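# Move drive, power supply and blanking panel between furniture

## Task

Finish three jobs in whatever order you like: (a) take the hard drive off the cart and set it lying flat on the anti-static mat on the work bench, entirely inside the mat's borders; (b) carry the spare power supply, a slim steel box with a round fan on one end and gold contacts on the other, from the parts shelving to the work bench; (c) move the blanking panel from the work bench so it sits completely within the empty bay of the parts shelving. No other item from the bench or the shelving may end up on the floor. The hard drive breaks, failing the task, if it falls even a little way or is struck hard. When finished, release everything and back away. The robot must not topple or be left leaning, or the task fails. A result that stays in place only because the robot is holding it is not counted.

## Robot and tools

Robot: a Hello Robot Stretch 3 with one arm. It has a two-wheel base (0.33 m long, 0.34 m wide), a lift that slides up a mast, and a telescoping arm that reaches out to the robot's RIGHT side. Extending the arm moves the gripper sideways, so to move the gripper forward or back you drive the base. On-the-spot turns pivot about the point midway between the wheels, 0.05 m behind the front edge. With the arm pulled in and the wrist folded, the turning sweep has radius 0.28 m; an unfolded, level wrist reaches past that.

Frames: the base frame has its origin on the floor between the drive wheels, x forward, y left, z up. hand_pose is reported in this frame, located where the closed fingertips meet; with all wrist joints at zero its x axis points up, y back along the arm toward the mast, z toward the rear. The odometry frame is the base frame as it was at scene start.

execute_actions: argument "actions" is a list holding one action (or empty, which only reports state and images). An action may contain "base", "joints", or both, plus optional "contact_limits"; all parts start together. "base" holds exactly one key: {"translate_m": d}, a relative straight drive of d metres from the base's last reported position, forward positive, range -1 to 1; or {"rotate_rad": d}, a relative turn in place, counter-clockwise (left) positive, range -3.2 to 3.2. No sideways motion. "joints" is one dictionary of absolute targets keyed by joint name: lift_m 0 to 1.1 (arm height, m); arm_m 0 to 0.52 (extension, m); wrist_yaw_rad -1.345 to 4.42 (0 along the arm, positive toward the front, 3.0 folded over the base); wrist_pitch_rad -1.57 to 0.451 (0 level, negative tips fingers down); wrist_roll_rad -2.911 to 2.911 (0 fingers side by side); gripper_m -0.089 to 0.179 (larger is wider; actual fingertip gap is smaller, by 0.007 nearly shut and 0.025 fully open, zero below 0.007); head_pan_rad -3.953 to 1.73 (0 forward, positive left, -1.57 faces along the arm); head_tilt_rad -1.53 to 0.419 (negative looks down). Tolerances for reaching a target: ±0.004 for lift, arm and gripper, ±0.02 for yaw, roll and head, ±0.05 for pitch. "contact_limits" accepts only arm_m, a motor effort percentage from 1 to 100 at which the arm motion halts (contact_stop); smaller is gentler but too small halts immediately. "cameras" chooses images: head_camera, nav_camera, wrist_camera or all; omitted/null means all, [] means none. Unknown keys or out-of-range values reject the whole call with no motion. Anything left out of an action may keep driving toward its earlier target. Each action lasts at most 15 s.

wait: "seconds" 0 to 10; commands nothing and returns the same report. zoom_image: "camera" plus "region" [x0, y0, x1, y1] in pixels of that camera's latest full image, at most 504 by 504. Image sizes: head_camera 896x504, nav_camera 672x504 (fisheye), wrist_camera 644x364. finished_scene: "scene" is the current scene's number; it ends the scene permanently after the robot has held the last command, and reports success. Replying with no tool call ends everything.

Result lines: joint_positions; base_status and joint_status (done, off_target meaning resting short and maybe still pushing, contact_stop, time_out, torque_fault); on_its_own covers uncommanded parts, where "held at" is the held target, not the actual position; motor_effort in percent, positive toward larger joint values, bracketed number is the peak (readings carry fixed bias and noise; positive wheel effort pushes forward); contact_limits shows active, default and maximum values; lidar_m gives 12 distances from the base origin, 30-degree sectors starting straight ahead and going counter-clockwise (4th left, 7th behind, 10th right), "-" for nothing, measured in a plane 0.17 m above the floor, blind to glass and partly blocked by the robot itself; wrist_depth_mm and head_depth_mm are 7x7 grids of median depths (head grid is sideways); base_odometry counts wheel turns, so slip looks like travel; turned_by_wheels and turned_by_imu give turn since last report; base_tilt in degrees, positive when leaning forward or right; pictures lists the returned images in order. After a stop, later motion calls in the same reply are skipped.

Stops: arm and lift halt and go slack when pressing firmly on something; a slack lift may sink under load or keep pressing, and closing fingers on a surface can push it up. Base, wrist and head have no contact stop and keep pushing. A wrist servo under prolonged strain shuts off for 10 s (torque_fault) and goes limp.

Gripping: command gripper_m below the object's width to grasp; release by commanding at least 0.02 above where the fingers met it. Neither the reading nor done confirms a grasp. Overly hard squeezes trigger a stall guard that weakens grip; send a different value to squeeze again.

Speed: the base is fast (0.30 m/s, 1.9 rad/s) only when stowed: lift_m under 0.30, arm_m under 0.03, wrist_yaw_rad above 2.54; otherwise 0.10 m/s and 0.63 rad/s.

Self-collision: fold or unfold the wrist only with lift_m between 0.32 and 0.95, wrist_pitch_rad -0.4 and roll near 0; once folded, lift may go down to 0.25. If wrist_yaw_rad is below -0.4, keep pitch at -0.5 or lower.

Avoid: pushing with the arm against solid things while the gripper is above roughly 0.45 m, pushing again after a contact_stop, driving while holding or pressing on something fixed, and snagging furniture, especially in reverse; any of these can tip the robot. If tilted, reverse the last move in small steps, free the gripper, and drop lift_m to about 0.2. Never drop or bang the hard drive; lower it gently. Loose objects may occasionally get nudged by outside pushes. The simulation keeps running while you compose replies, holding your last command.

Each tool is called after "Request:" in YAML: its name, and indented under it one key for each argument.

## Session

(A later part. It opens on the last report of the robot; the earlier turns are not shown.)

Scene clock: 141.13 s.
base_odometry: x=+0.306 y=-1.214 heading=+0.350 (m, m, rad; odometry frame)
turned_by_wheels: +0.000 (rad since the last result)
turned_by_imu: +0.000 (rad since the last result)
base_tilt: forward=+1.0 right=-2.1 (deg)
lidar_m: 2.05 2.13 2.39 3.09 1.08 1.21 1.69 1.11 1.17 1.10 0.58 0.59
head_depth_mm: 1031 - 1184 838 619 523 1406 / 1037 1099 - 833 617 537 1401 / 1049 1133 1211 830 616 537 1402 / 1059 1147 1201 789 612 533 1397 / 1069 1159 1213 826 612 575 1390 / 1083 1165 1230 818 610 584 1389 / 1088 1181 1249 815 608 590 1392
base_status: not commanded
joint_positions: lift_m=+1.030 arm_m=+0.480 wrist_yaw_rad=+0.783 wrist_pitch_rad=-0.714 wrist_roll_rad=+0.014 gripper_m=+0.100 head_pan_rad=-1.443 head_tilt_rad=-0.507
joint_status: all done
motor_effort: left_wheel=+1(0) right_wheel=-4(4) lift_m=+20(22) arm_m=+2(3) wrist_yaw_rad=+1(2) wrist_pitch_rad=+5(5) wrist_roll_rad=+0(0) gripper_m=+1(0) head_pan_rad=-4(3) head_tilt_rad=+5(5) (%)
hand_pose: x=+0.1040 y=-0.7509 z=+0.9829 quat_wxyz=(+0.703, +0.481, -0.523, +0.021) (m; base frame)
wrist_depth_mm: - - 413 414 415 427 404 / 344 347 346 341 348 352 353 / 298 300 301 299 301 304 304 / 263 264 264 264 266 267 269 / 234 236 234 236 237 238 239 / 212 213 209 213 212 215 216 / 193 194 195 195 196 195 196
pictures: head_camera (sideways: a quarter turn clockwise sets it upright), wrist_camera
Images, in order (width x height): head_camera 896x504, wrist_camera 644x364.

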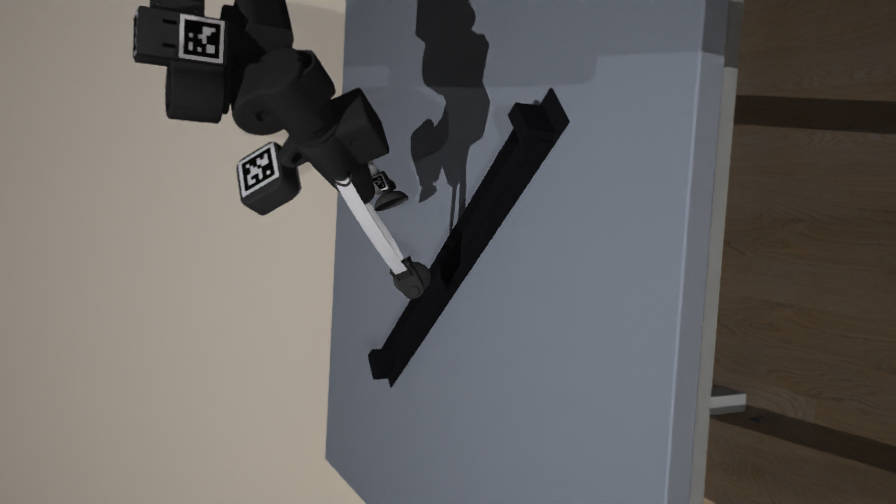

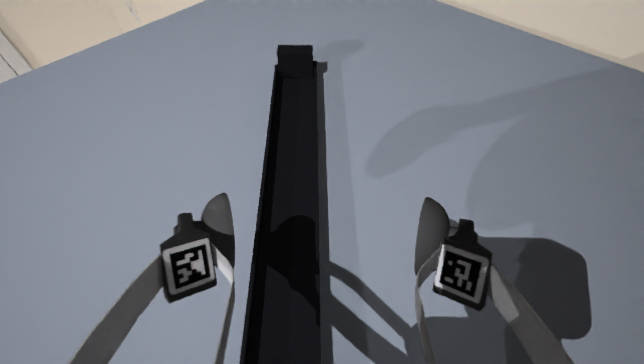

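Request:
execute_actions:
  actions:
    - {"base":{"translate_m":0.028},"joints":{"arm_m":0.47,"gripper_m":0.085}}
  cameras: []

Request:
execute_actions:
  actions:
    - {"joints":{"lift_m":0.98}}
  cameras: ["head_camera","wrist_camera"]

Scene clock: 144.13 s.
base_odometry: x=+0.333 y=-1.205 heading=+0.350 (m, m, rad; odometry frame)
turned_by_wheels: +0.000 (rad since the last result)
turned_by_imu: +0.001 (rad since the last result)
base_tilt: forward=+1.0 right=-2.1 (deg)
lidar_m: 2.02 2.10 2.37 3.08 1.09 1.21 1.72 1.13 1.16 1.09 0.56 0.58
head_depth_mm: 1030 - 1180 834 620 522 1405 / 1037 1100 - 833 618 523 1404 / 1051 1126 - 827 615 536 1410 / 1061 1142 1198 785 613 535 1395 / 1071 1154 1212 823 611 535 1389 / 1084 1172 1219 819 610 581 1391 / 1093 1178 1256 813 607 587 1390
base_status: done
joint_positions: lift_m=+1.030 arm_m=+0.470 wrist_yaw_rad=+0.783 wrist_pitch_rad=-0.714 wrist_roll_rad=+0.014 gripper_m=+0.085 head_pan_rad=-1.443 head_tilt_rad=-0.507
joint_status: all done
motor_effort: left_wheel=+0(4) right_wheel=-3(8) lift_m=+20(20) arm_m=-2(4) wrist_yaw_rad=+2(3) wrist_pitch_rad=+4(4) wrist_roll_rad=+1(0) gripper_m=+1(63) head_pan_rad=-3(4) head_tilt_rad=+5(5) (%)
hand_pose: x=+0.1040 y=-0.7414 z=+0.9829 quat_wxyz=(+0.703, +0.481, -0.523, +0.021) (m; base frame)
wrist_depth_mm: - - 409 415 418 415 407 / - 346 348 333 350 350 352 / 299 300 302 301 303 304 306 / 262 264 266 259 265 268 267 / 236 235 240 234 242 239 239 / 213 214 209 211 211 216 216 / 194 194 194 191 196 196 196
pictures: none
No camera images: the call's "cameras" was empty. Leave "cameras" out to get every camera's image.

Scene clock: 145.43 s.
base_odometry: x=+0.333 y=-1.205 heading=+0.350 (m, m, rad; odometry frame)
turned_by_wheels: +0.000 (rad since the last result)
turned_by_imu: +0.000 (rad since the last result)
base_tilt: forward=+1.0 right=-2.2 (deg)
lidar_m: 2.02 2.11 2.38 3.09 1.08 1.21 1.72 1.13 1.16 1.09 0.56 0.58
head_depth_mm: 1028 1095 1115 838 621 524 1406 / 1039 1113 - 794 617 522 1396 / 1049 1126 1192 777 617 537 1400 / 1057 1141 1198 803 613 533 1389 / 1068 1157 1211 822 611 534 1390 / 1077 1171 1225 819 609 579 1393 / 1095 1181 1259 816 606 588 1385
base_status: not commanded
joint_positions: lift_m=+0.980 arm_m=+0.470 wrist_yaw_rad=+0.783 wrist_pitch_rad=-0.704 wrist_roll_rad=+0.014 gripper_m=+0.085 head_pan_rad=-1.443 head_tilt_rad=-0.507
joint_status: all done
motor_effort: left_wheel=+0(0) right_wheel=+1(3) lift_m=+18(22) arm_m=-3(2) wrist_yaw_rad=+2(2) wrist_pitch_rad=+1(4) wrist_roll_rad=+0(0) gripper_m=+0(1) head_pan_rad=-3(3) head_tilt_rad=+5(5) (%)
hand_pose: x=+0.1053 y=-0.7426 z=+0.9347 quat_wxyz=(+0.703, +0.479, -0.525, +0.024) (m; base frame)
wrist_depth_mm: - 325 327 316 333 333 334 / 271 273 274 268 279 278 279 / 234 234 236 233 238 238 239 / 206 206 207 204 208 209 210 / 182 184 188 182 187 186 186 / 166 166 163 164 163 168 168 / 151 151 151 149 152 153 152
pictures: head_camera (sideways: a quarter turn clockwise sets it upright), wrist_camera
Images, in order (width x height): head_camera 896x504, wrist_camera 644x364.

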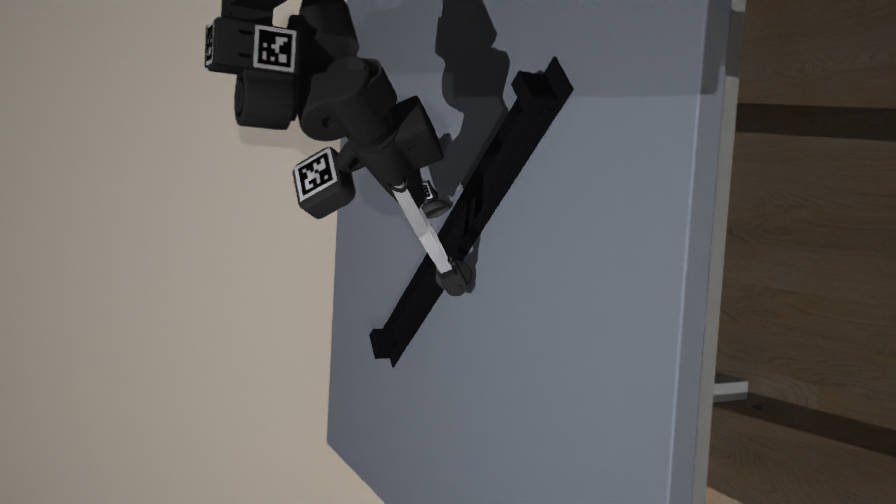

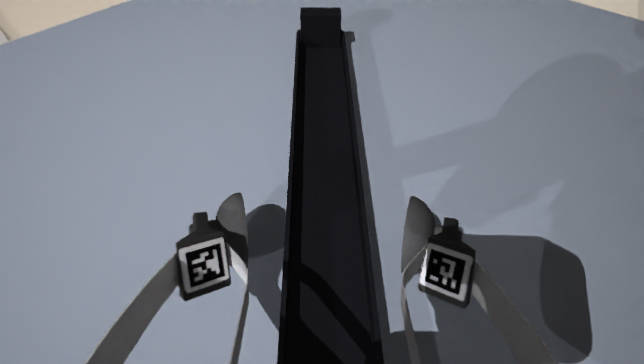

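Touching the table lightly. Close.

Request:
execute_actions:
  actions:
    - {"joints":{"gripper_m":-0.012,"lift_m":0.982}}
  cameras: ["wrist_camera"]

Request:
execute_actions:
  actions:
    - {"joints":{"lift_m":1.01}}
  cameras: ["head_camera","wrist_camera"]

Scene clock: 147.33 s.
base_odometry: x=+0.333 y=-1.205 heading=+0.350 (m, m, rad; odometry frame)
turned_by_wheels: +0.000 (rad since the last result)
turned_by_imu: +0.001 (rad since the last result)
base_tilt: forward=+1.0 right=-2.0 (deg)
lidar_m: 2.03 2.11 2.37 3.07 1.08 1.21 1.72 1.13 1.16 1.09 0.56 0.58
head_depth_mm: 1035 1092 1118 838 619 523 1404 / 1039 1119 - 797 619 521 1404 / 1053 1128 1181 783 615 535 1395 / 1064 1140 1196 782 613 534 1397 / 1072 1156 1210 823 611 533 1383 / 1081 1169 1228 817 609 580 1399 / 1095 1181 1254 817 607 587 1379
base_status: not commanded
joint_positions: lift_m=+0.982 arm_m=+0.470 wrist_yaw_rad=+0.783 wrist_pitch_rad=-0.701 wrist_roll_rad=+0.014 gripper_m=-0.011 head_pan_rad=-1.443 head_tilt_rad=-0.507
joint_status: all done
motor_effort: left_wheel=+0(1) right_wheel=-2(3) lift_m=+26(26) arm_m=-4(3) wrist_yaw_rad=+1(1) wrist_pitch_rad=+0(2) wrist_roll_rad=+0(0) gripper_m=-20(100) head_pan_rad=-4(3) head_tilt_rad=+4(5) (%)
hand_pose: x=+0.1057 y=-0.7430 z=+0.9368 quat_wxyz=(+0.703, +0.478, -0.526, +0.025) (m; base frame)
wrist_depth_mm: - 332 332 322 336 337 337 / 277 276 278 275 281 284 284 / 237 237 239 236 240 242 243 / 208 208 210 207 210 212 211 / 185 186 188 182 192 187 188 / 167 168 165 165 165 169 169 / 152 153 153 150 153 154 154
pictures: wrist_camera
Images, in order (width x height): wrist_camera 644x364.

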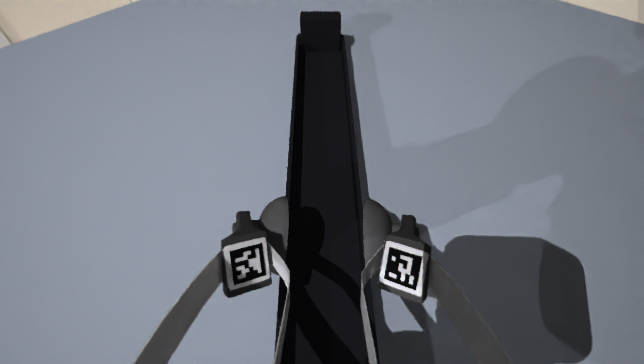

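Scene clock: 148.37 s.
base_odometry: x=+0.333 y=-1.205 heading=+0.350 (m, m, rad; odometry frame)
turned_by_wheels: +0.000 (rad since the last result)
turned_by_imu: +0.000 (rad since the last result)
base_tilt: forward=+1.1 right=-1.9 (deg)
lidar_m: 2.02 2.11 2.37 3.07 1.08 1.21 1.72 1.13 1.16 1.09 0.56 0.58
head_depth_mm: 1026 1082 1113 837 620 523 1411 / 1039 1105 - 831 617 522 1402 / 1044 1135 1178 753 616 536 1399 / 1057 1141 1189 785 614 534 1393 / 1069 1152 1213 822 610 534 1390 / 1081 1162 1218 820 610 579 1395 / 1097 1177 1256 815 607 586 1386
base_status: not commanded
joint_positions: lift_m=+1.010 arm_m=+0.470 wrist_yaw_rad=+0.783 wrist_pitch_rad=-0.716 wrist_roll_rad=+0.014 gripper_m=-0.011 head_pan_rad=-1.443 head_tilt_rad=-0.507
joint_status: all done
motor_effort: left_wheel=+0(0) right_wheel=-3(3) lift_m=+27(29) arm_m=-2(1) wrist_yaw_rad=+1(2) wrist_pitch_rad=+5(5) wrist_roll_rad=+0(0) gripper_m=-20(21) head_pan_rad=-3(4) head_tilt_rad=+5(5) (%)
hand_pose: x=+0.1038 y=-0.7411 z=+0.9622 quat_wxyz=(+0.703, +0.482, -0.522, +0.020) (m; base frame)
wrist_depth_mm: - 368 370 351 376 375 385 / 312 311 313 267 315 319 318 / 270 270 270 238 274 274 275 / 240 238 239 207 241 242 242 / 212 212 216 181 219 215 215 / 192 193 189 166 190 194 195 / 175 175 176 152 176 177 178
pictures: head_camera (sideways: a quarter turn clockwise sets it upright), wrist_camera
Images, in order (width x height): head_camera 896x504, wrist_camera 644x364.

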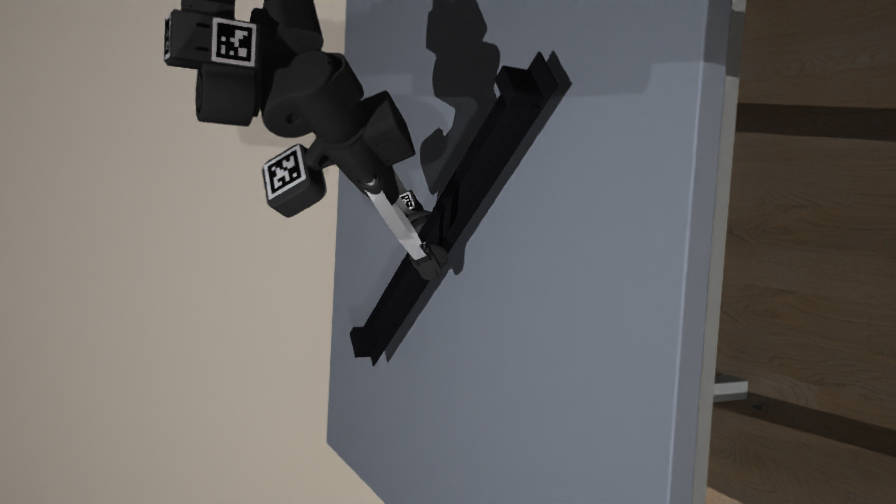

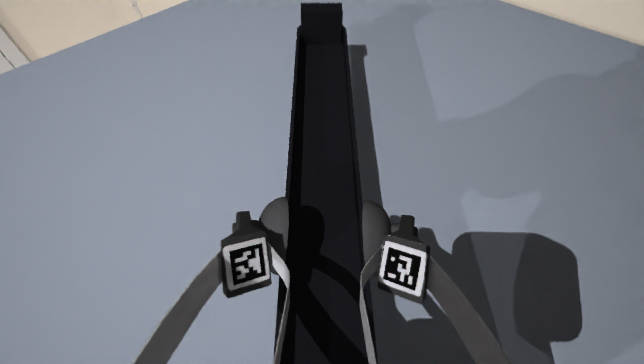

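Request:
execute_actions:
  actions:
    - {"base":{"rotate_rad":1.715},"joints":{"lift_m":1.1,"arm_m":0.03,"wrist_yaw_rad":1.57,"head_pan_rad":0,"head_tilt_rad":-0.3}}

Request:
execute_actions:
  actions:
    - {"base":{"translate_m":1.0}}
  cameras: []

Request:
execute_actions:
  actions:
    - {"base":{"translate_m":1.0}}

Scene clock: 153.83 s.
base_odometry: x=+0.333 y=-1.205 heading=+2.065 (m, m, rad; odometry frame)
turned_by_wheels: +1.715 (rad since the last result)
turned_by_imu: +1.687 (rad since the last result)
base_tilt: forward=+0.9 right=-2.0 (deg)
lidar_m: 1.46 1.03 1.40 1.72 1.47 1.12 1.09 0.56 1.92 2.02 2.19 2.57
head_depth_mm: 3125 3304 3484 3638 3009 2151 1680 / 3210 3319 3544 3683 2989 2138 1659 / 3193 3321 3504 3603 2951 2136 1671 / 3213 3357 3506 3687 2940 2110 1660 / 3289 3392 3576 3553 2942 2114 1671 / 1553 1591 1643 1701 1756 1829 1641 / 1180 1203 1227 1259 1293 1326 1379
base_status: done
joint_positions: lift_m=+1.100 arm_m=+0.030 wrist_yaw_rad=+1.570 wrist_pitch_rad=-0.717 wrist_roll_rad=+0.014 gripper_m=-0.011 head_pan_rad=-0.007 head_tilt_rad=-0.310
joint_status: all done
motor_effort: left_wheel=-3(7) right_wheel=+2(8) lift_m=+27(28) arm_m=-4(4) wrist_yaw_rad=+1(4) wrist_pitch_rad=+6(6) wrist_roll_rad=+0(0) gripper_m=-20(20) head_pan_rad=+3(46) head_tilt_rad=+6(27) (%)
hand_pose: x=+0.1558 y=-0.1756 z=+1.0519 quat_wxyz=(+0.642, +0.645, -0.297, +0.288) (m; base frame)
wrist_depth_mm: 877 949 - - - - - / - - - 266 - - - / - - - 237 - - - / - - - 207 - - - / - - - 181 - - - / - - - 166 - - - / - - - 151 - - -
pictures: head_camera (sideways: a quarter turn clockwise sets it upright), nav_camera (sideways: a quarter turn counterclockwise sets it upright), wrist_camera
Images, in order (width x height): head_camera 896x504, nav_camera 672x504, wrist_camera 644x364.

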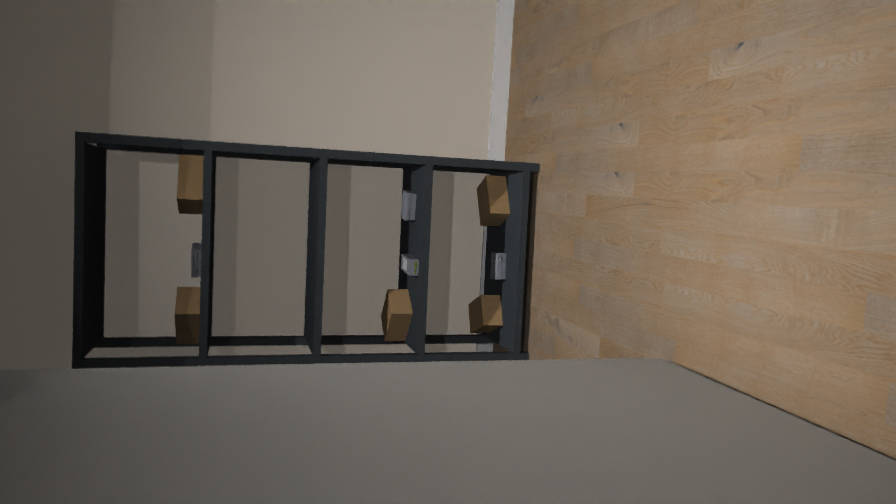

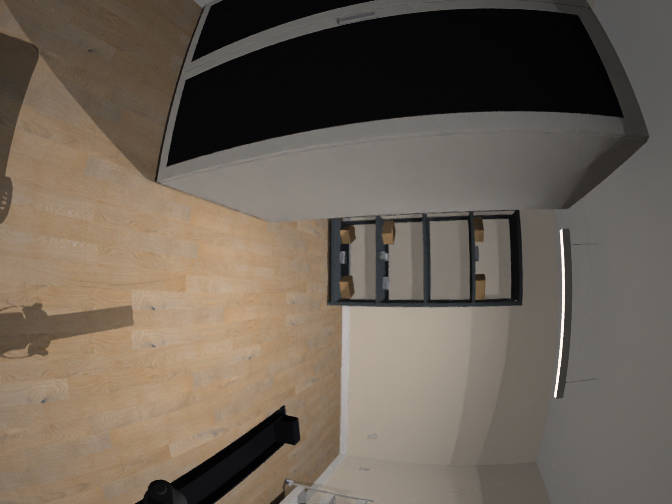

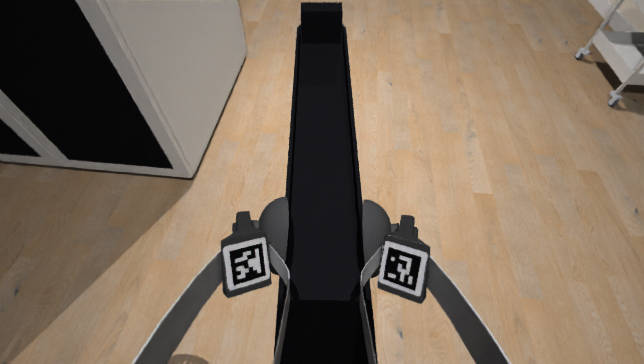

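Scene clock: 165.40 s.
base_odometry: x=-0.141 y=-0.324 heading=+2.065 (m, m, rad; odometry frame)
turned_by_wheels: +0.000 (rad since the last result)
turned_by_imu: +0.009 (rad since the last result)
base_tilt: forward=+1.0 right=-2.0 (deg)
lidar_m: 2.08 0.53 0.41 0.41 1.74 1.75 1.50 2.38 2.18 2.10 1.88 2.59
head_depth_mm: 2240 2339 2452 2587 2699 2168 1682 / 2216 2302 2428 2580 2680 2146 1666 / 2254 2346 2457 2606 2556 2120 1663 / 2308 2397 2487 2630 2766 2122 1675 / 2316 2407 2526 2431 2620 2114 1649 / 2314 2106 2549 2662 2710 2089 1655 / 2357 2478 2643 2728 2587 1086 1105
base_status: done
joint_positions: lift_m=+1.100 arm_m=+0.030 wrist_yaw_rad=+1.570 wrist_pitch_rad=-0.717 wrist_roll_rad=+0.014 gripper_m=-0.011 head_pan_rad=-0.007 head_tilt_rad=-0.310
joint_status: not commanded
motor_effort: left_wheel=-3(5) right_wheel=+2(6) lift_m=+27(27) arm_m=-2(4) wrist_yaw_rad=+1(1) wrist_pitch_rad=+6(5) wrist_roll_rad=+0(1) gripper_m=-20(20) head_pan_rad=+4(3) head_tilt_rad=+6(6) (%)
hand_pose: x=+0.1558 y=-0.1756 z=+1.0519 quat_wxyz=(+0.642, +0.645, -0.297, +0.288) (m; base frame)
wrist_depth_mm: 605 843 - - - - - / 608 855 - 265 - - - / 617 843 - 237 - - - / 627 878 - 207 - - - / 635 917 - 181 - - - / 646 934 - 166 - - - / 652 877 - 152 - - -
pictures: none
No camera images: the call's "cameras" was empty. Leave "cameras" out to get every camera's image.

Scene clock: 176.97 s.
base_odometry: x=-0.615 y=+0.556 heading=+2.065 (m, m, rad; odometry frame)
turned_by_wheels: +0.000 (rad since the last result)
turned_by_imu: +0.009 (rad since the last result)
base_tilt: forward=+0.9 right=-2.1 (deg)
lidar_m: 1.22 1.20 1.56 0.32 0.33 0.50 3.09 2.88 2.27 1.82 2.02 1.11
head_depth_mm: 1009 1361 1442 1404 1581 1215 1580 / 1041 1411 1477 1397 1619 1308 1495 / 1353 1426 1493 1388 1640 1343 1505 / 1372 1445 1522 1360 1651 1351 1543 / 1380 1463 1529 1346 1679 1336 1540 / 1104 1477 1552 1332 1476 1344 1508 / 1130 1464 1535 1579 1712 1395 1601
base_status: done
joint_positions: lift_m=+1.100 arm_m=+0.030 wrist_yaw_rad=+1.570 wrist_pitch_rad=-0.717 wrist_roll_rad=+0.014 gripper_m=-0.011 head_pan_rad=-0.007 head_tilt_rad=-0.309
joint_status: not commanded
motor_effort: left_wheel=-4(4) right_wheel=+2(7) lift_m=+28(27) arm_m=-3(4) wrist_yaw_rad=+1(1) wrist_pitch_rad=+6(6) wrist_roll_rad=+0(1) gripper_m=-21(20) head_pan_rad=+3(3) head_tilt_rad=+7(6) (%)
hand_pose: x=+0.1558 y=-0.1756 z=+1.0519 quat_wxyz=(+0.642, +0.645, -0.297, +0.288) (m; base frame)
wrist_depth_mm: - - - - - - - / - - - 264 - - - / - - - 238 - - - / - - - 207 - - - / - - - 180 - - - / - - - 166 - - - / - - - 152 - - -
pictures: head_camera (sideways: a quarter turn clockwise sets it upright), nav_camera (sideways: a quarter turn counterclockwise sets it upright), wrist_camera
Images, in order (width x height): head_camera 896x504, nav_camera 672x504, wrist_camera 644x364.

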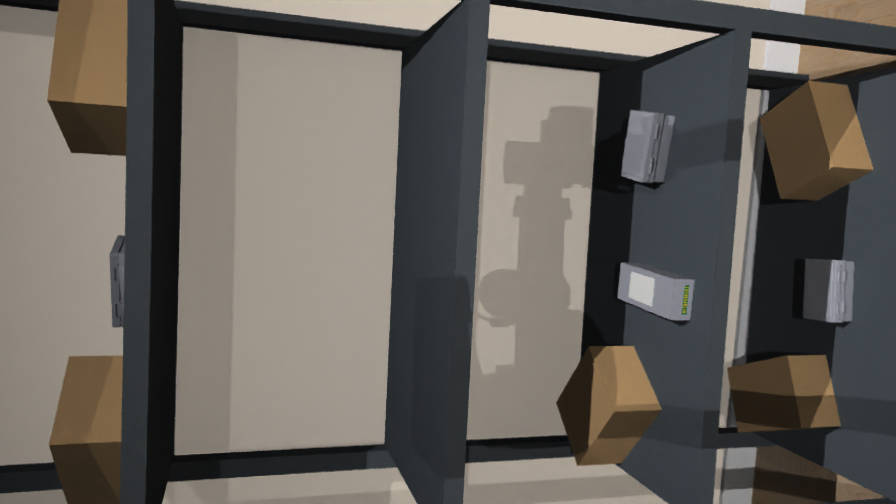

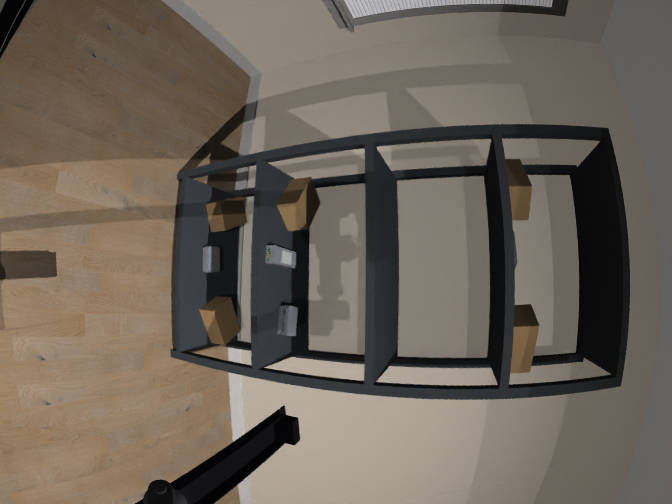

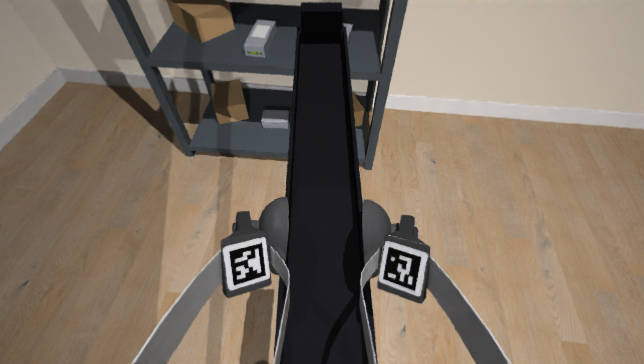

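Request:
execute_actions:
  actions:
    - {"base":{"translate_m":0.6},"joints":{"arm_m":0.0}}
  cameras: []

Request:
execute_actions:
  actions:
    - {"base":{"rotate_rad":1.45},"joints":{"head_pan_rad":-1.45,"head_tilt_rad":-0.5}}

Scene clock: 185.00 s.
base_odometry: x=-0.900 y=+1.085 heading=+2.064 (m, m, rad; odometry frame)
turned_by_wheels: +0.000 (rad since the last result)
turned_by_imu: +0.006 (rad since the last result)
base_tilt: forward=+1.0 right=-2.0 (deg)
lidar_m: 0.66 0.69 1.50 1.48 0.84 0.70 1.62 2.97 1.93 2.29 1.24 0.58
head_depth_mm: 467 835 872 907 707 509 957 / 471 842 883 923 703 507 984 / 476 848 891 932 697 524 975 / 481 865 906 944 693 522 976 / 487 873 917 955 687 521 972 / 493 881 928 962 685 541 971 / 501 891 939 977 679 538 841
base_status: done
joint_positions: lift_m=+1.100 arm_m=+0.002 wrist_yaw_rad=+1.570 wrist_pitch_rad=-0.717 wrist_roll_rad=+0.014 gripper_m=-0.011 head_pan_rad=-0.007 head_tilt_rad=-0.309
joint_status: all done
joint sent to its limit — the command would take arm_m past its lower limit, so that joint was sent only as far as its limit.
motor_effort: left_wheel=-3(4) right_wheel=+2(7) lift_m=+27(27) arm_m=-4(8) wrist_yaw_rad=+1(1) wrist_pitch_rad=+6(6) wrist_roll_rad=+0(0) gripper_m=-20(21) head_pan_rad=+3(3) head_tilt_rad=+6(6) (%)
hand_pose: x=+0.1558 y=-0.1473 z=+1.0519 quat_wxyz=(+0.642, +0.645, -0.297, +0.288) (m; base frame)
wrist_depth_mm: 425 420 417 400 405 387 782 / - - - 266 920 461 890 / - 823 892 237 - - - / - 788 768 207 804 - - / - - - 182 - - - / - - - 166 - - - / - - - 152 - - -
pictures: none
No camera images: the call's "cameras" was empty. Leave "cameras" out to get every camera's image.

Scene clock: 188.23 s.
base_odometry: x=-0.900 y=+1.085 heading=-2.769 (m, m, rad; odometry frame)
turned_by_wheels: +1.450 (rad since the last result)
turned_by_imu: +1.425 (rad since the last result)
base_tilt: forward=+1.0 right=-2.1 (deg)
lidar_m: 1.48 0.95 0.70 0.89 3.34 1.98 1.93 1.40 0.58 0.63 0.74 0.69
head_depth_mm: 787 - - - - - - / 794 853 912 685 528 - - / 804 865 919 679 541 - - / 811 874 930 679 540 - - / 821 887 940 675 538 - - / 832 897 957 709 - - - / 843 910 961 744 - - -
base_status: done
joint_positions: lift_m=+1.100 arm_m=+0.002 wrist_yaw_rad=+1.570 wrist_pitch_rad=-0.717 wrist_roll_rad=+0.014 gripper_m=-0.011 head_pan_rad=-1.443 head_tilt_rad=-0.494
joint_status: all done
motor_effort: left_wheel=-3(8) right_wheel=+3(6) lift_m=+27(27) arm_m=-4(3) wrist_yaw_rad=+0(0) wrist_pitch_rad=+6(6) wrist_roll_rad=+0(0) gripper_m=-20(21) head_pan_rad=-2(44) head_tilt_rad=-4(24) (%)
hand_pose: x=+0.1558 y=-0.1473 z=+1.0519 quat_wxyz=(+0.642, +0.645, -0.297, +0.288) (m; base frame)
wrist_depth_mm: 919 - - - - - 405 / 904 - - 264 - - 364 / 906 - - 238 - - 894 / 899 - - 206 - - 789 / 920 - - 181 933 704 619 / 926 - - 165 - 664 634 / 965 - - 152 - 607 600
pictures: head_camera (sideways: a quarter turn clockwise sets it upright), nav_camera (sideways: a quarter turn counterclockwise sets it upright), wrist_camera
Images, in order (width x height): head_camera 896x504, nav_camera 672x504, wrist_camera 644x364.

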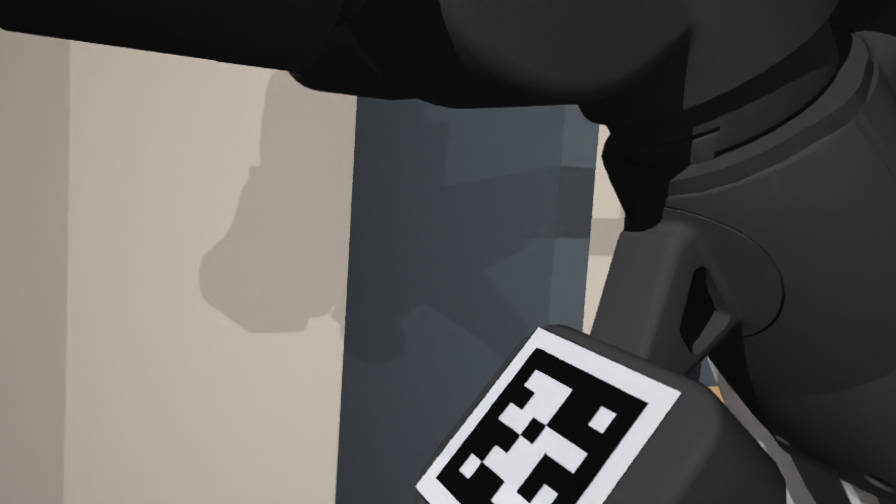

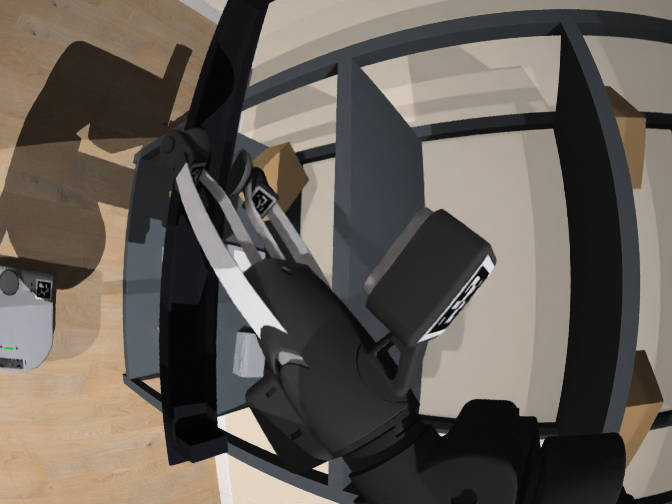

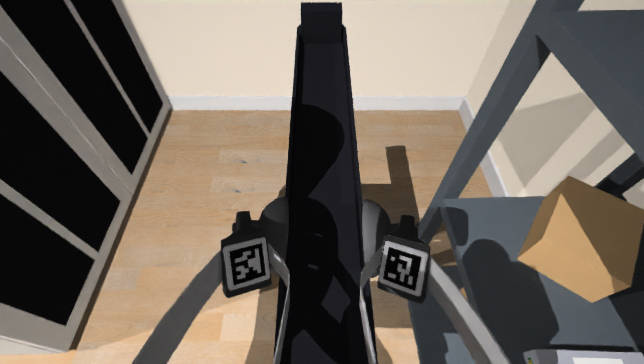

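Request:
execute_actions:
  actions:
    - {"base":{"translate_m":-0.06},"joints":{"arm_m":0.27}}

Scene clock: 192.30 s.
base_odometry: x=-0.844 y=+1.107 heading=-2.769 (m, m, rad; odometry frame)
turned_by_wheels: +0.000 (rad since the last result)
turned_by_imu: +0.001 (rad since the last result)
base_tilt: forward=+1.1 right=-1.9 (deg)
lidar_m: 1.54 0.94 0.72 1.10 3.28 1.91 1.88 1.40 0.55 0.63 0.76 0.74
head_depth_mm: 770 - 925 686 459 999 831 / 792 847 - 650 460 1000 828 / 804 864 914 648 564 997 825 / 815 870 946 616 469 994 826 / 824 886 944 751 544 963 803 / 832 901 956 706 1163 990 797 / 845 913 956 667 965 908 819
base_status: done
joint_positions: lift_m=+1.100 arm_m=+0.270 wrist_yaw_rad=+1.570 wrist_pitch_rad=-0.717 wrist_roll_rad=+0.014 gripper_m=-0.011 head_pan_rad=-1.443 head_tilt_rad=-0.494
joint_status: all done
motor_effort: left_wheel=-3(6) right_wheel=+2(5) lift_m=+27(27) arm_m=+3(2) wrist_yaw_rad=+1(1) wrist_pitch_rad=+6(6) wrist_roll_rad=+0(0) gripper_m=-20(20) head_pan_rad=-2(4) head_tilt_rad=-3(4) (%)
hand_pose: x=+0.1558 y=-0.4151 z=+1.0519 quat_wxyz=(+0.642, +0.645, -0.297, +0.288) (m; base frame)
wrist_depth_mm: - - - 398 403 404 402 / - - - 266 338 339 342 / - - - 237 293 293 293 / - - - 207 262 259 259 / - - - 182 234 229 230 / - - - 166 217 208 209 / - - - 152 201 191 190
pictures: head_camera (sideways: a quarter turn clockwise sets it upright), nav_camera (sideways: a quarter turn counterclockwise sets it upright), wrist_camera
Images, in order (width x height): head_camera 896x504, nav_camera 672x504, wrist_camera 644x364.

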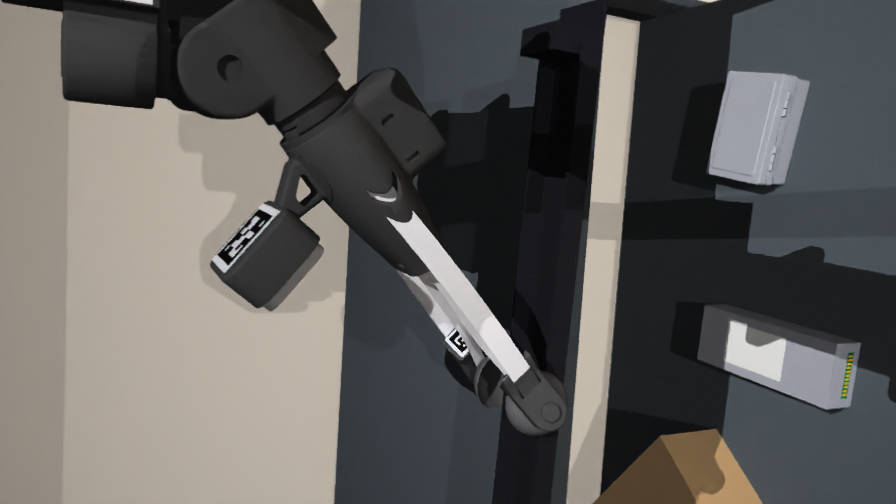

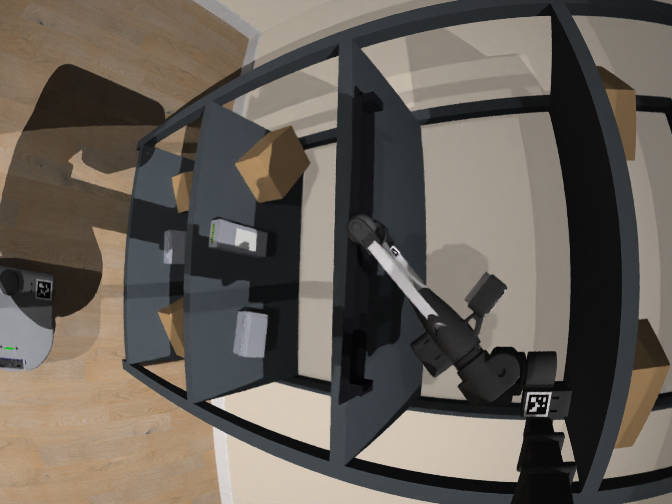

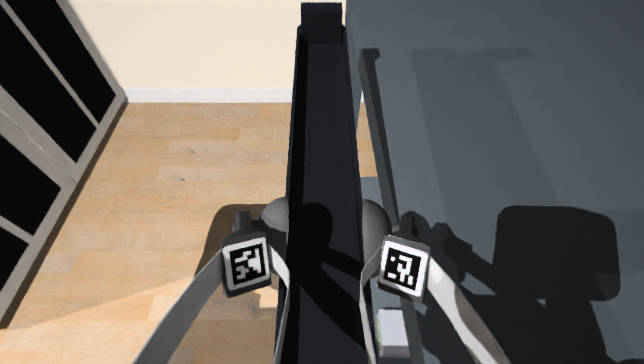

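Clearance ≈4 cm.

Request:
execute_actions:
  actions:
    - {"joints":{"arm_m":0.5}}
  cameras: []

Request:
execute_actions:
  actions:
    - {"joints":{"lift_m":1.064}}
  cameras: []

Request:
execute_actions:
  actions:
    - {"joints":{"gripper_m":0.08}}
  cameras: []

Request:
execute_actions:
  actions:
    - {"joints":{"lift_m":1.1,"wrist_pitch_rad":-0.5}}
  cameras: []

Request:
execute_actions:
  actions:
    - {"joints":{"arm_m":0.01,"head_tilt_rad":-0.8}}
  cameras: ["nav_camera"]

Request:
execute_actions:
  actions:
    - {"joints":{"lift_m":0.68,"wrist_pitch_rad":-0.7,"wrist_yaw_rad":-0.2,"gripper_m":0.13},"base":{"translate_m":0.2}}

Scene clock: 196.07 s.
base_odometry: x=-0.844 y=+1.107 heading=-2.769 (m, m, rad; odometry frame)
turned_by_wheels: +0.000 (rad since the last result)
turned_by_imu: +0.001 (rad since the last result)
base_tilt: forward=+0.9 right=-2.0 (deg)
lidar_m: 1.54 0.95 0.72 1.10 3.26 1.91 1.87 1.40 0.55 0.62 0.76 0.74
head_depth_mm: 768 852 904 653 544 1001 833 / 789 848 921 648 543 1002 825 / 804 857 916 648 564 993 826 / 810 876 925 644 563 996 825 / 822 891 944 643 561 964 804 / 833 900 953 652 1122 990 798 / 843 912 957 663 971 910 820
base_status: not commanded
joint_positions: lift_m=+1.100 arm_m=+0.500 wrist_yaw_rad=+1.570 wrist_pitch_rad=-0.717 wrist_roll_rad=+0.014 gripper_m=-0.011 head_pan_rad=-1.443 head_tilt_rad=-0.494
joint_status: all done
motor_effort: left_wheel=-3(3) right_wheel=+2(2) lift_m=+27(27) arm_m=+3(1) wrist_yaw_rad=+1(0) wrist_pitch_rad=+6(5) wrist_roll_rad=+0(0) gripper_m=-20(20) head_pan_rad=-3(4) head_tilt_rad=-3(3) (%)
hand_pose: x=+0.1558 y=-0.6451 z=+1.0519 quat_wxyz=(+0.642, +0.645, -0.297, +0.288) (m; base frame)
wrist_depth_mm: - - 394 372 405 401 353 / - - 336 265 338 337 338 / - 297 289 237 290 290 292 / - 254 254 206 256 258 259 / - 227 230 181 234 230 230 / - 205 202 166 203 207 208 / 190 188 188 152 188 189 189
pictures: none
No camera images: the call's "cameras" was empty. Leave "cameras" out to get every camera's image.

Scene clock: 197.20 s.
base_odometry: x=-0.844 y=+1.107 heading=-2.769 (m, m, rad; odometry frame)
turned_by_wheels: +0.000 (rad since the last result)
turned_by_imu: +0.000 (rad since the last result)
base_tilt: forward=+0.9 right=-2.0 (deg)
lidar_m: 1.54 0.95 0.72 1.10 3.27 1.91 1.88 1.40 0.55 0.62 0.76 0.74
head_depth_mm: 781 850 905 686 546 1005 830 / 798 849 918 673 543 1001 830 / 806 859 917 650 564 993 827 / 815 871 929 652 562 998 823 / 827 886 939 642 561 964 802 / 832 896 951 669 1120 991 796 / 845 909 954 670 968 909 822
base_status: not commanded
joint_positions: lift_m=+1.064 arm_m=+0.500 wrist_yaw_rad=+1.570 wrist_pitch_rad=-0.717 wrist_roll_rad=+0.014 gripper_m=-0.011 head_pan_rad=-1.443 head_tilt_rad=-0.494
joint_status: all done
motor_effort: left_wheel=-3(3) right_wheel=+2(2) lift_m=+20(22) arm_m=+3(2) wrist_yaw_rad=+0(1) wrist_pitch_rad=+6(6) wrist_roll_rad=+0(0) gripper_m=-21(20) head_pan_rad=-4(3) head_tilt_rad=-3(3) (%)
hand_pose: x=+0.1558 y=-0.6451 z=+1.0162 quat_wxyz=(+0.642, +0.645, -0.297, +0.288) (m; base frame)
wrist_depth_mm: - - 331 306 333 333 331 / - 286 278 264 279 281 280 / - 240 241 231 242 242 243 / - 211 212 207 212 214 213 / 192 189 190 182 193 190 190 / 170 170 167 166 167 172 172 / 156 155 156 151 156 157 157
pictures: none
No camera images: the call's "cameras" was empty. Leave "cameras" out to get every camera's image.

Scene clock: 198.60 s.
base_odometry: x=-0.844 y=+1.107 heading=-2.769 (m, m, rad; odometry frame)
turned_by_wheels: +0.000 (rad since the last result)
turned_by_imu: +0.000 (rad since the last result)
base_tilt: forward=+1.0 right=-2.0 (deg)
lidar_m: 1.54 0.95 0.72 1.10 3.26 1.92 1.87 1.40 0.55 0.62 0.76 0.74
head_depth_mm: 783 855 906 687 546 1006 829 / 795 852 917 676 543 1004 828 / 804 859 915 649 564 999 826 / 815 875 935 652 562 994 825 / 825 889 940 641 561 962 803 / 834 895 954 670 1122 987 797 / 843 912 955 670 974 911 819
base_status: not commanded
joint_positions: lift_m=+1.064 arm_m=+0.500 wrist_yaw_rad=+1.570 wrist_pitch_rad=-0.715 wrist_roll_rad=+0.014 gripper_m=+0.080 head_pan_rad=-1.443 head_tilt_rad=-0.494
joint_status: all done
motor_effort: left_wheel=-3(3) right_wheel=+2(2) lift_m=+20(20) arm_m=+2(3) wrist_yaw_rad=+0(0) wrist_pitch_rad=+5(6) wrist_roll_rad=+0(0) gripper_m=+1(88) head_pan_rad=-3(3) head_tilt_rad=-3(3) (%)
hand_pose: x=+0.1563 y=-0.6451 z=+1.0167 quat_wxyz=(+0.642, +0.645, -0.298, +0.288) (m; base frame)
wrist_depth_mm: - - 332 322 334 334 334 / - 289 282 275 281 282 282 / - 241 242 238 243 245 244 / - 212 212 210 213 215 213 / 194 189 192 187 194 191 191 / 171 171 168 167 168 173 173 / 156 156 156 154 156 157 157
pictures: none
No camera images: the call's "cameras" was empty. Leave "cameras" out to get every camera's image.

Scene clock: 199.73 s.
base_odometry: x=-0.844 y=+1.107 heading=-2.769 (m, m, rad; odometry frame)
turned_by_wheels: +0.000 (rad since the last result)
turned_by_imu: +0.000 (rad since the last result)
base_tilt: forward=+1.1 right=-2.0 (deg)
lidar_m: 1.53 0.94 0.72 1.10 3.26 1.91 1.88 1.39 0.55 0.63 0.76 0.74
head_depth_mm: 772 849 901 687 547 1002 832 / 789 846 915 677 542 996 826 / 803 849 926 649 563 998 828 / 812 879 923 658 562 995 823 / 823 889 932 666 559 962 801 / 832 900 958 669 1121 991 798 / 844 912 957 668 972 908 821
base_status: not commanded
joint_positions: lift_m=+1.100 arm_m=+0.500 wrist_yaw_rad=+1.570 wrist_pitch_rad=-0.517 wrist_roll_rad=+0.014 gripper_m=+0.080 head_pan_rad=-1.443 head_tilt_rad=-0.494
joint_status: all done
motor_effort: left_wheel=-3(3) right_wheel=+1(2) lift_m=+27(29) arm_m=+2(2) wrist_yaw_rad=+0(1) wrist_pitch_rad=+5(6) wrist_roll_rad=+0(0) gripper_m=+0(0) head_pan_rad=-4(3) head_tilt_rad=-4(4) (%)
hand_pose: x=+0.1895 y=-0.6451 z=+1.0909 quat_wxyz=(+0.609, +0.613, -0.360, +0.351) (m; base frame)
wrist_depth_mm: - - - - - 483 353 / - - 517 - 523 482 351 / - - 406 410 410 415 353 / - - 339 335 338 340 335 / - 291 290 282 295 288 289 / - 247 241 246 242 250 250 / - 219 219 217 221 221 221
pictures: none
No camera images: the call's "cameras" was empty. Leave "cameras" out to get every camera's image.

Scene clock: 204.53 s.
base_odometry: x=-0.844 y=+1.107 heading=-2.769 (m, m, rad; odometry frame)
turned_by_wheels: +0.000 (rad since the last result)
turned_by_imu: +0.001 (rad since the last result)
base_tilt: forward=+1.0 right=-2.2 (deg)
lidar_m: 1.54 0.94 0.72 1.10 3.28 1.91 1.88 1.40 0.55 0.62 0.76 0.74
head_depth_mm: - - - 1037 920 1218 1164 / 816 678 - - 871 1231 1164 / 825 646 - - - 1212 1163 / 838 653 - - - 1259 1178 / 848 706 - - 873 1258 1181 / 853 - 546 - 874 1251 1185 / - - - - - 1269 1191
base_status: not commanded
joint_positions: lift_m=+1.100 arm_m=+0.010 wrist_yaw_rad=+1.570 wrist_pitch_rad=-0.517 wrist_roll_rad=+0.014 gripper_m=+0.080 head_pan_rad=-1.443 head_tilt_rad=-0.790
joint_status: all done
motor_effort: left_wheel=-3(3) right_wheel=+2(2) lift_m=+27(26) arm_m=-4(5) wrist_yaw_rad=+0(0) wrist_pitch_rad=+6(6) wrist_roll_rad=+0(0) gripper_m=+1(0) head_pan_rad=-3(3) head_tilt_rad=-6(34) (%)
hand_pose: x=+0.1895 y=-0.1556 z=+1.0909 quat_wxyz=(+0.609, +0.613, -0.360, +0.351) (m; base frame)
wrist_depth_mm: 919 - - - - - 886 / 919 - - - - 549 815 / 927 - - - - 582 421 / 941 - - - - - 368 / 924 - - - - - 702 / 923 - - - - 701 650 / 931 - - - - 652 633
pictures: nav_camera (sideways: a quarter turn counterclockwise sets it upright)
Images, in order (width x height): nav_camera 672x504.

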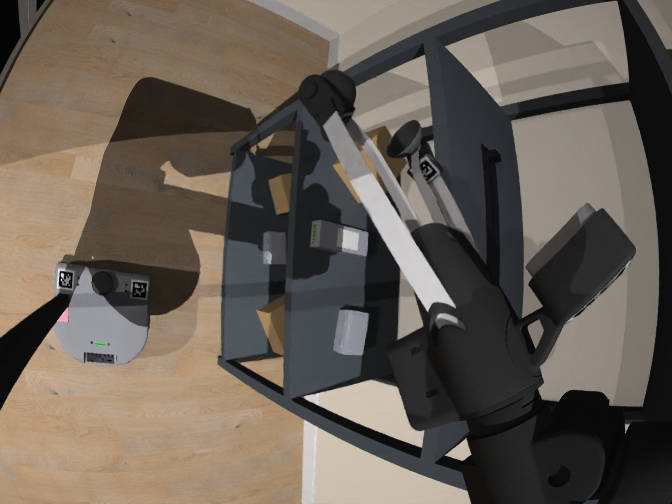

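Scene clock: 209.20 s.
base_odometry: x=-1.030 y=+1.034 heading=-2.769 (m, m, rad; odometry frame)
turned_by_wheels: +0.000 (rad since the last result)
turned_by_imu: +0.002 (rad since the last result)
base_tilt: forward=+1.0 right=-2.0 (deg)
lidar_m: 1.34 0.95 0.68 0.66 3.52 2.12 2.07 1.39 0.67 0.69 0.59 1.31
head_depth_mm: 817 681 522 1094 917 1175 1145 / 819 677 525 1091 918 1215 - / 820 677 538 1089 878 1227 - / 833 646 538 1092 918 1232 1171 / 841 650 536 944 914 1228 1172 / 852 674 554 968 916 1258 1179 / 836 669 553 1326 915 1113 1185
base_status: done
joint_positions: lift_m=+0.680 arm_m=+0.010 wrist_yaw_rad=-0.198 wrist_pitch_rad=-0.710 wrist_roll_rad=+0.014 gripper_m=+0.130 head_pan_rad=-1.443 head_tilt_rad=-0.790
joint_status: all done
motor_effort: left_wheel=-3(6) right_wheel=+2(7) lift_m=+20(21) arm_m=-4(3) wrist_yaw_rad=-1(1) wrist_pitch_rad=+4(5) wrist_roll_rad=+0(0) gripper_m=+0(90) head_pan_rad=-3(2) head_tilt_rad=-6(6) (%)
hand_pose: x=-0.0567 y=-0.3302 z=+0.6335 quat_wxyz=(+0.631, +0.177, -0.688, -0.312) (m; base frame)
wrist_depth_mm: 341 459 437 479 423 488 853 / 358 399 337 406 407 407 391 / 344 346 336 348 359 374 448 / 305 312 329 766 785 921 929 / 814 737 735 755 768 844 859 / 761 672 684 706 748 - 770 / 572 648 680 697 705 695 707
pictures: head_camera (sideways: a quarter turn clockwise sets it upright), nav_camera (sideways: a quarter turn counterclockwise sets it upright), wrist_camera
Images, in order (width x height): head_camera 896x504, nav_camera 672x504, wrist_camera 644x364.

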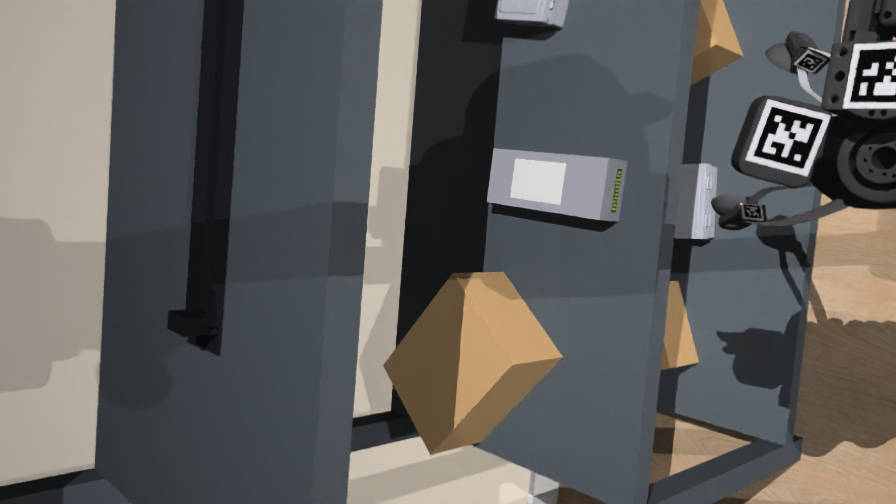

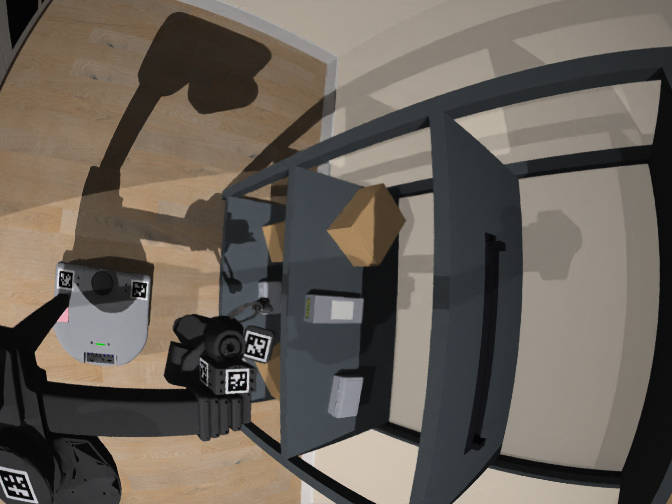

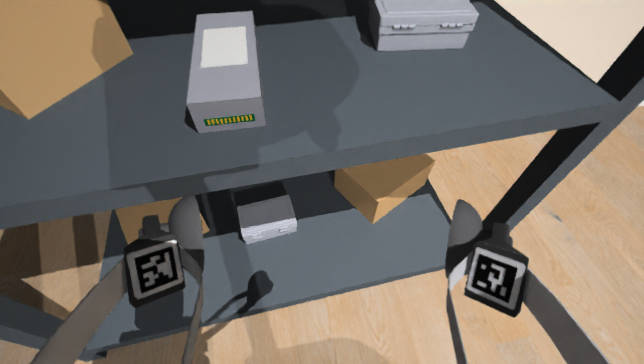

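Request:
execute_actions:
  actions:
    - {"joints":{"arm_m":0.297,"wrist_yaw_rad":0.0,"lift_m":0.67},"base":{"translate_m":0.02}}
  cameras: ["head_camera","wrist_camera"]

Scene clock: 216.80 s.
base_odometry: x=-1.049 y=+1.027 heading=-2.769 (m, m, rad; odometry frame)
turned_by_wheels: +0.000 (rad since the last result)
turned_by_imu: +0.002 (rad since the last result)
base_tilt: forward=+1.0 right=-2.0 (deg)
lidar_m: 1.32 0.96 0.68 0.66 3.13 2.14 2.09 0.70 0.68 0.68 0.58 1.32
head_depth_mm: 813 679 521 1124 - 1217 1166 / 816 677 524 1146 867 1212 1161 / 822 676 538 1124 870 1232 1172 / 833 645 537 1091 914 1229 1171 / 839 644 536 944 902 1236 1182 / 852 673 553 969 917 1253 1182 / 822 670 553 1356 934 1057 1197
base_status: done
joint_positions: lift_m=+0.670 arm_m=+0.297 wrist_yaw_rad=-0.001 wrist_pitch_rad=-0.711 wrist_roll_rad=+0.014 gripper_m=+0.130 head_pan_rad=-1.443 head_tilt_rad=-0.790
joint_status: all done
motor_effort: left_wheel=-3(5) right_wheel=+2(5) lift_m=+20(20) arm_m=+3(1) wrist_yaw_rad=+0(3) wrist_pitch_rad=+3(4) wrist_roll_rad=+0(0) gripper_m=-1(0) head_pan_rad=-3(3) head_tilt_rad=-5(6) (%)
hand_pose: x=-0.0217 y=-0.6202 z=+0.6235 quat_wxyz=(+0.658, +0.244, -0.667, -0.248) (m; base frame)
wrist_depth_mm: 407 408 408 409 413 411 416 / 226 382 384 385 390 389 389 / 196 323 333 333 335 338 337 / 202 249 291 244 292 293 241 / 219 253 254 217 261 268 231 / 229 229 229 195 236 - 237 / 212 215 206 178 215 215 216
pictures: head_camera (sideways: a quarter turn clockwise sets it upright), wrist_camera
Images, in order (width x height): head_camera 896x504, wrist_camera 644x364.

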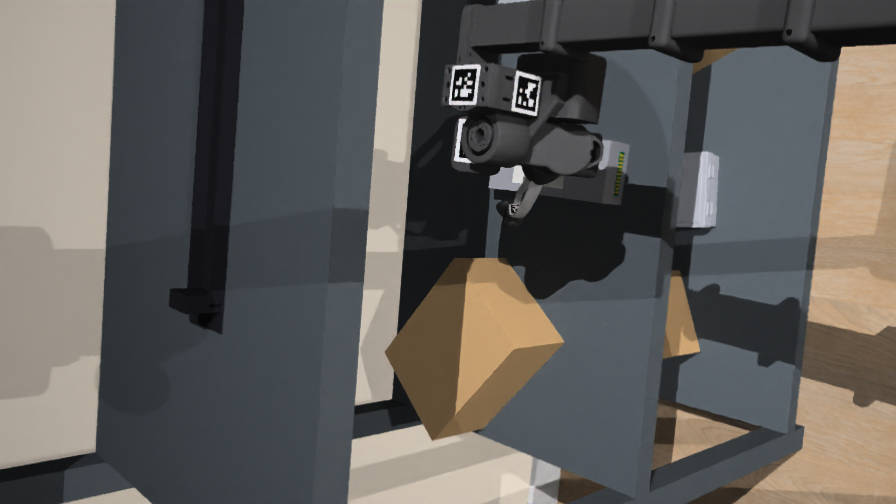

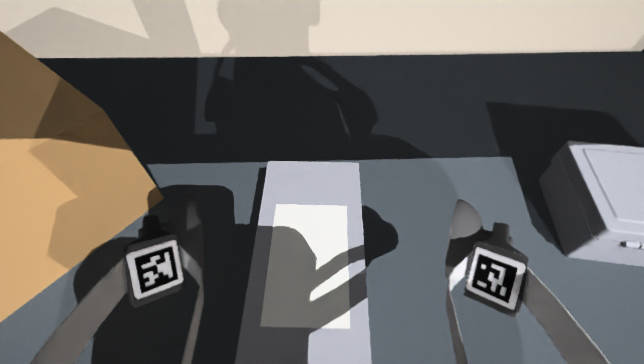

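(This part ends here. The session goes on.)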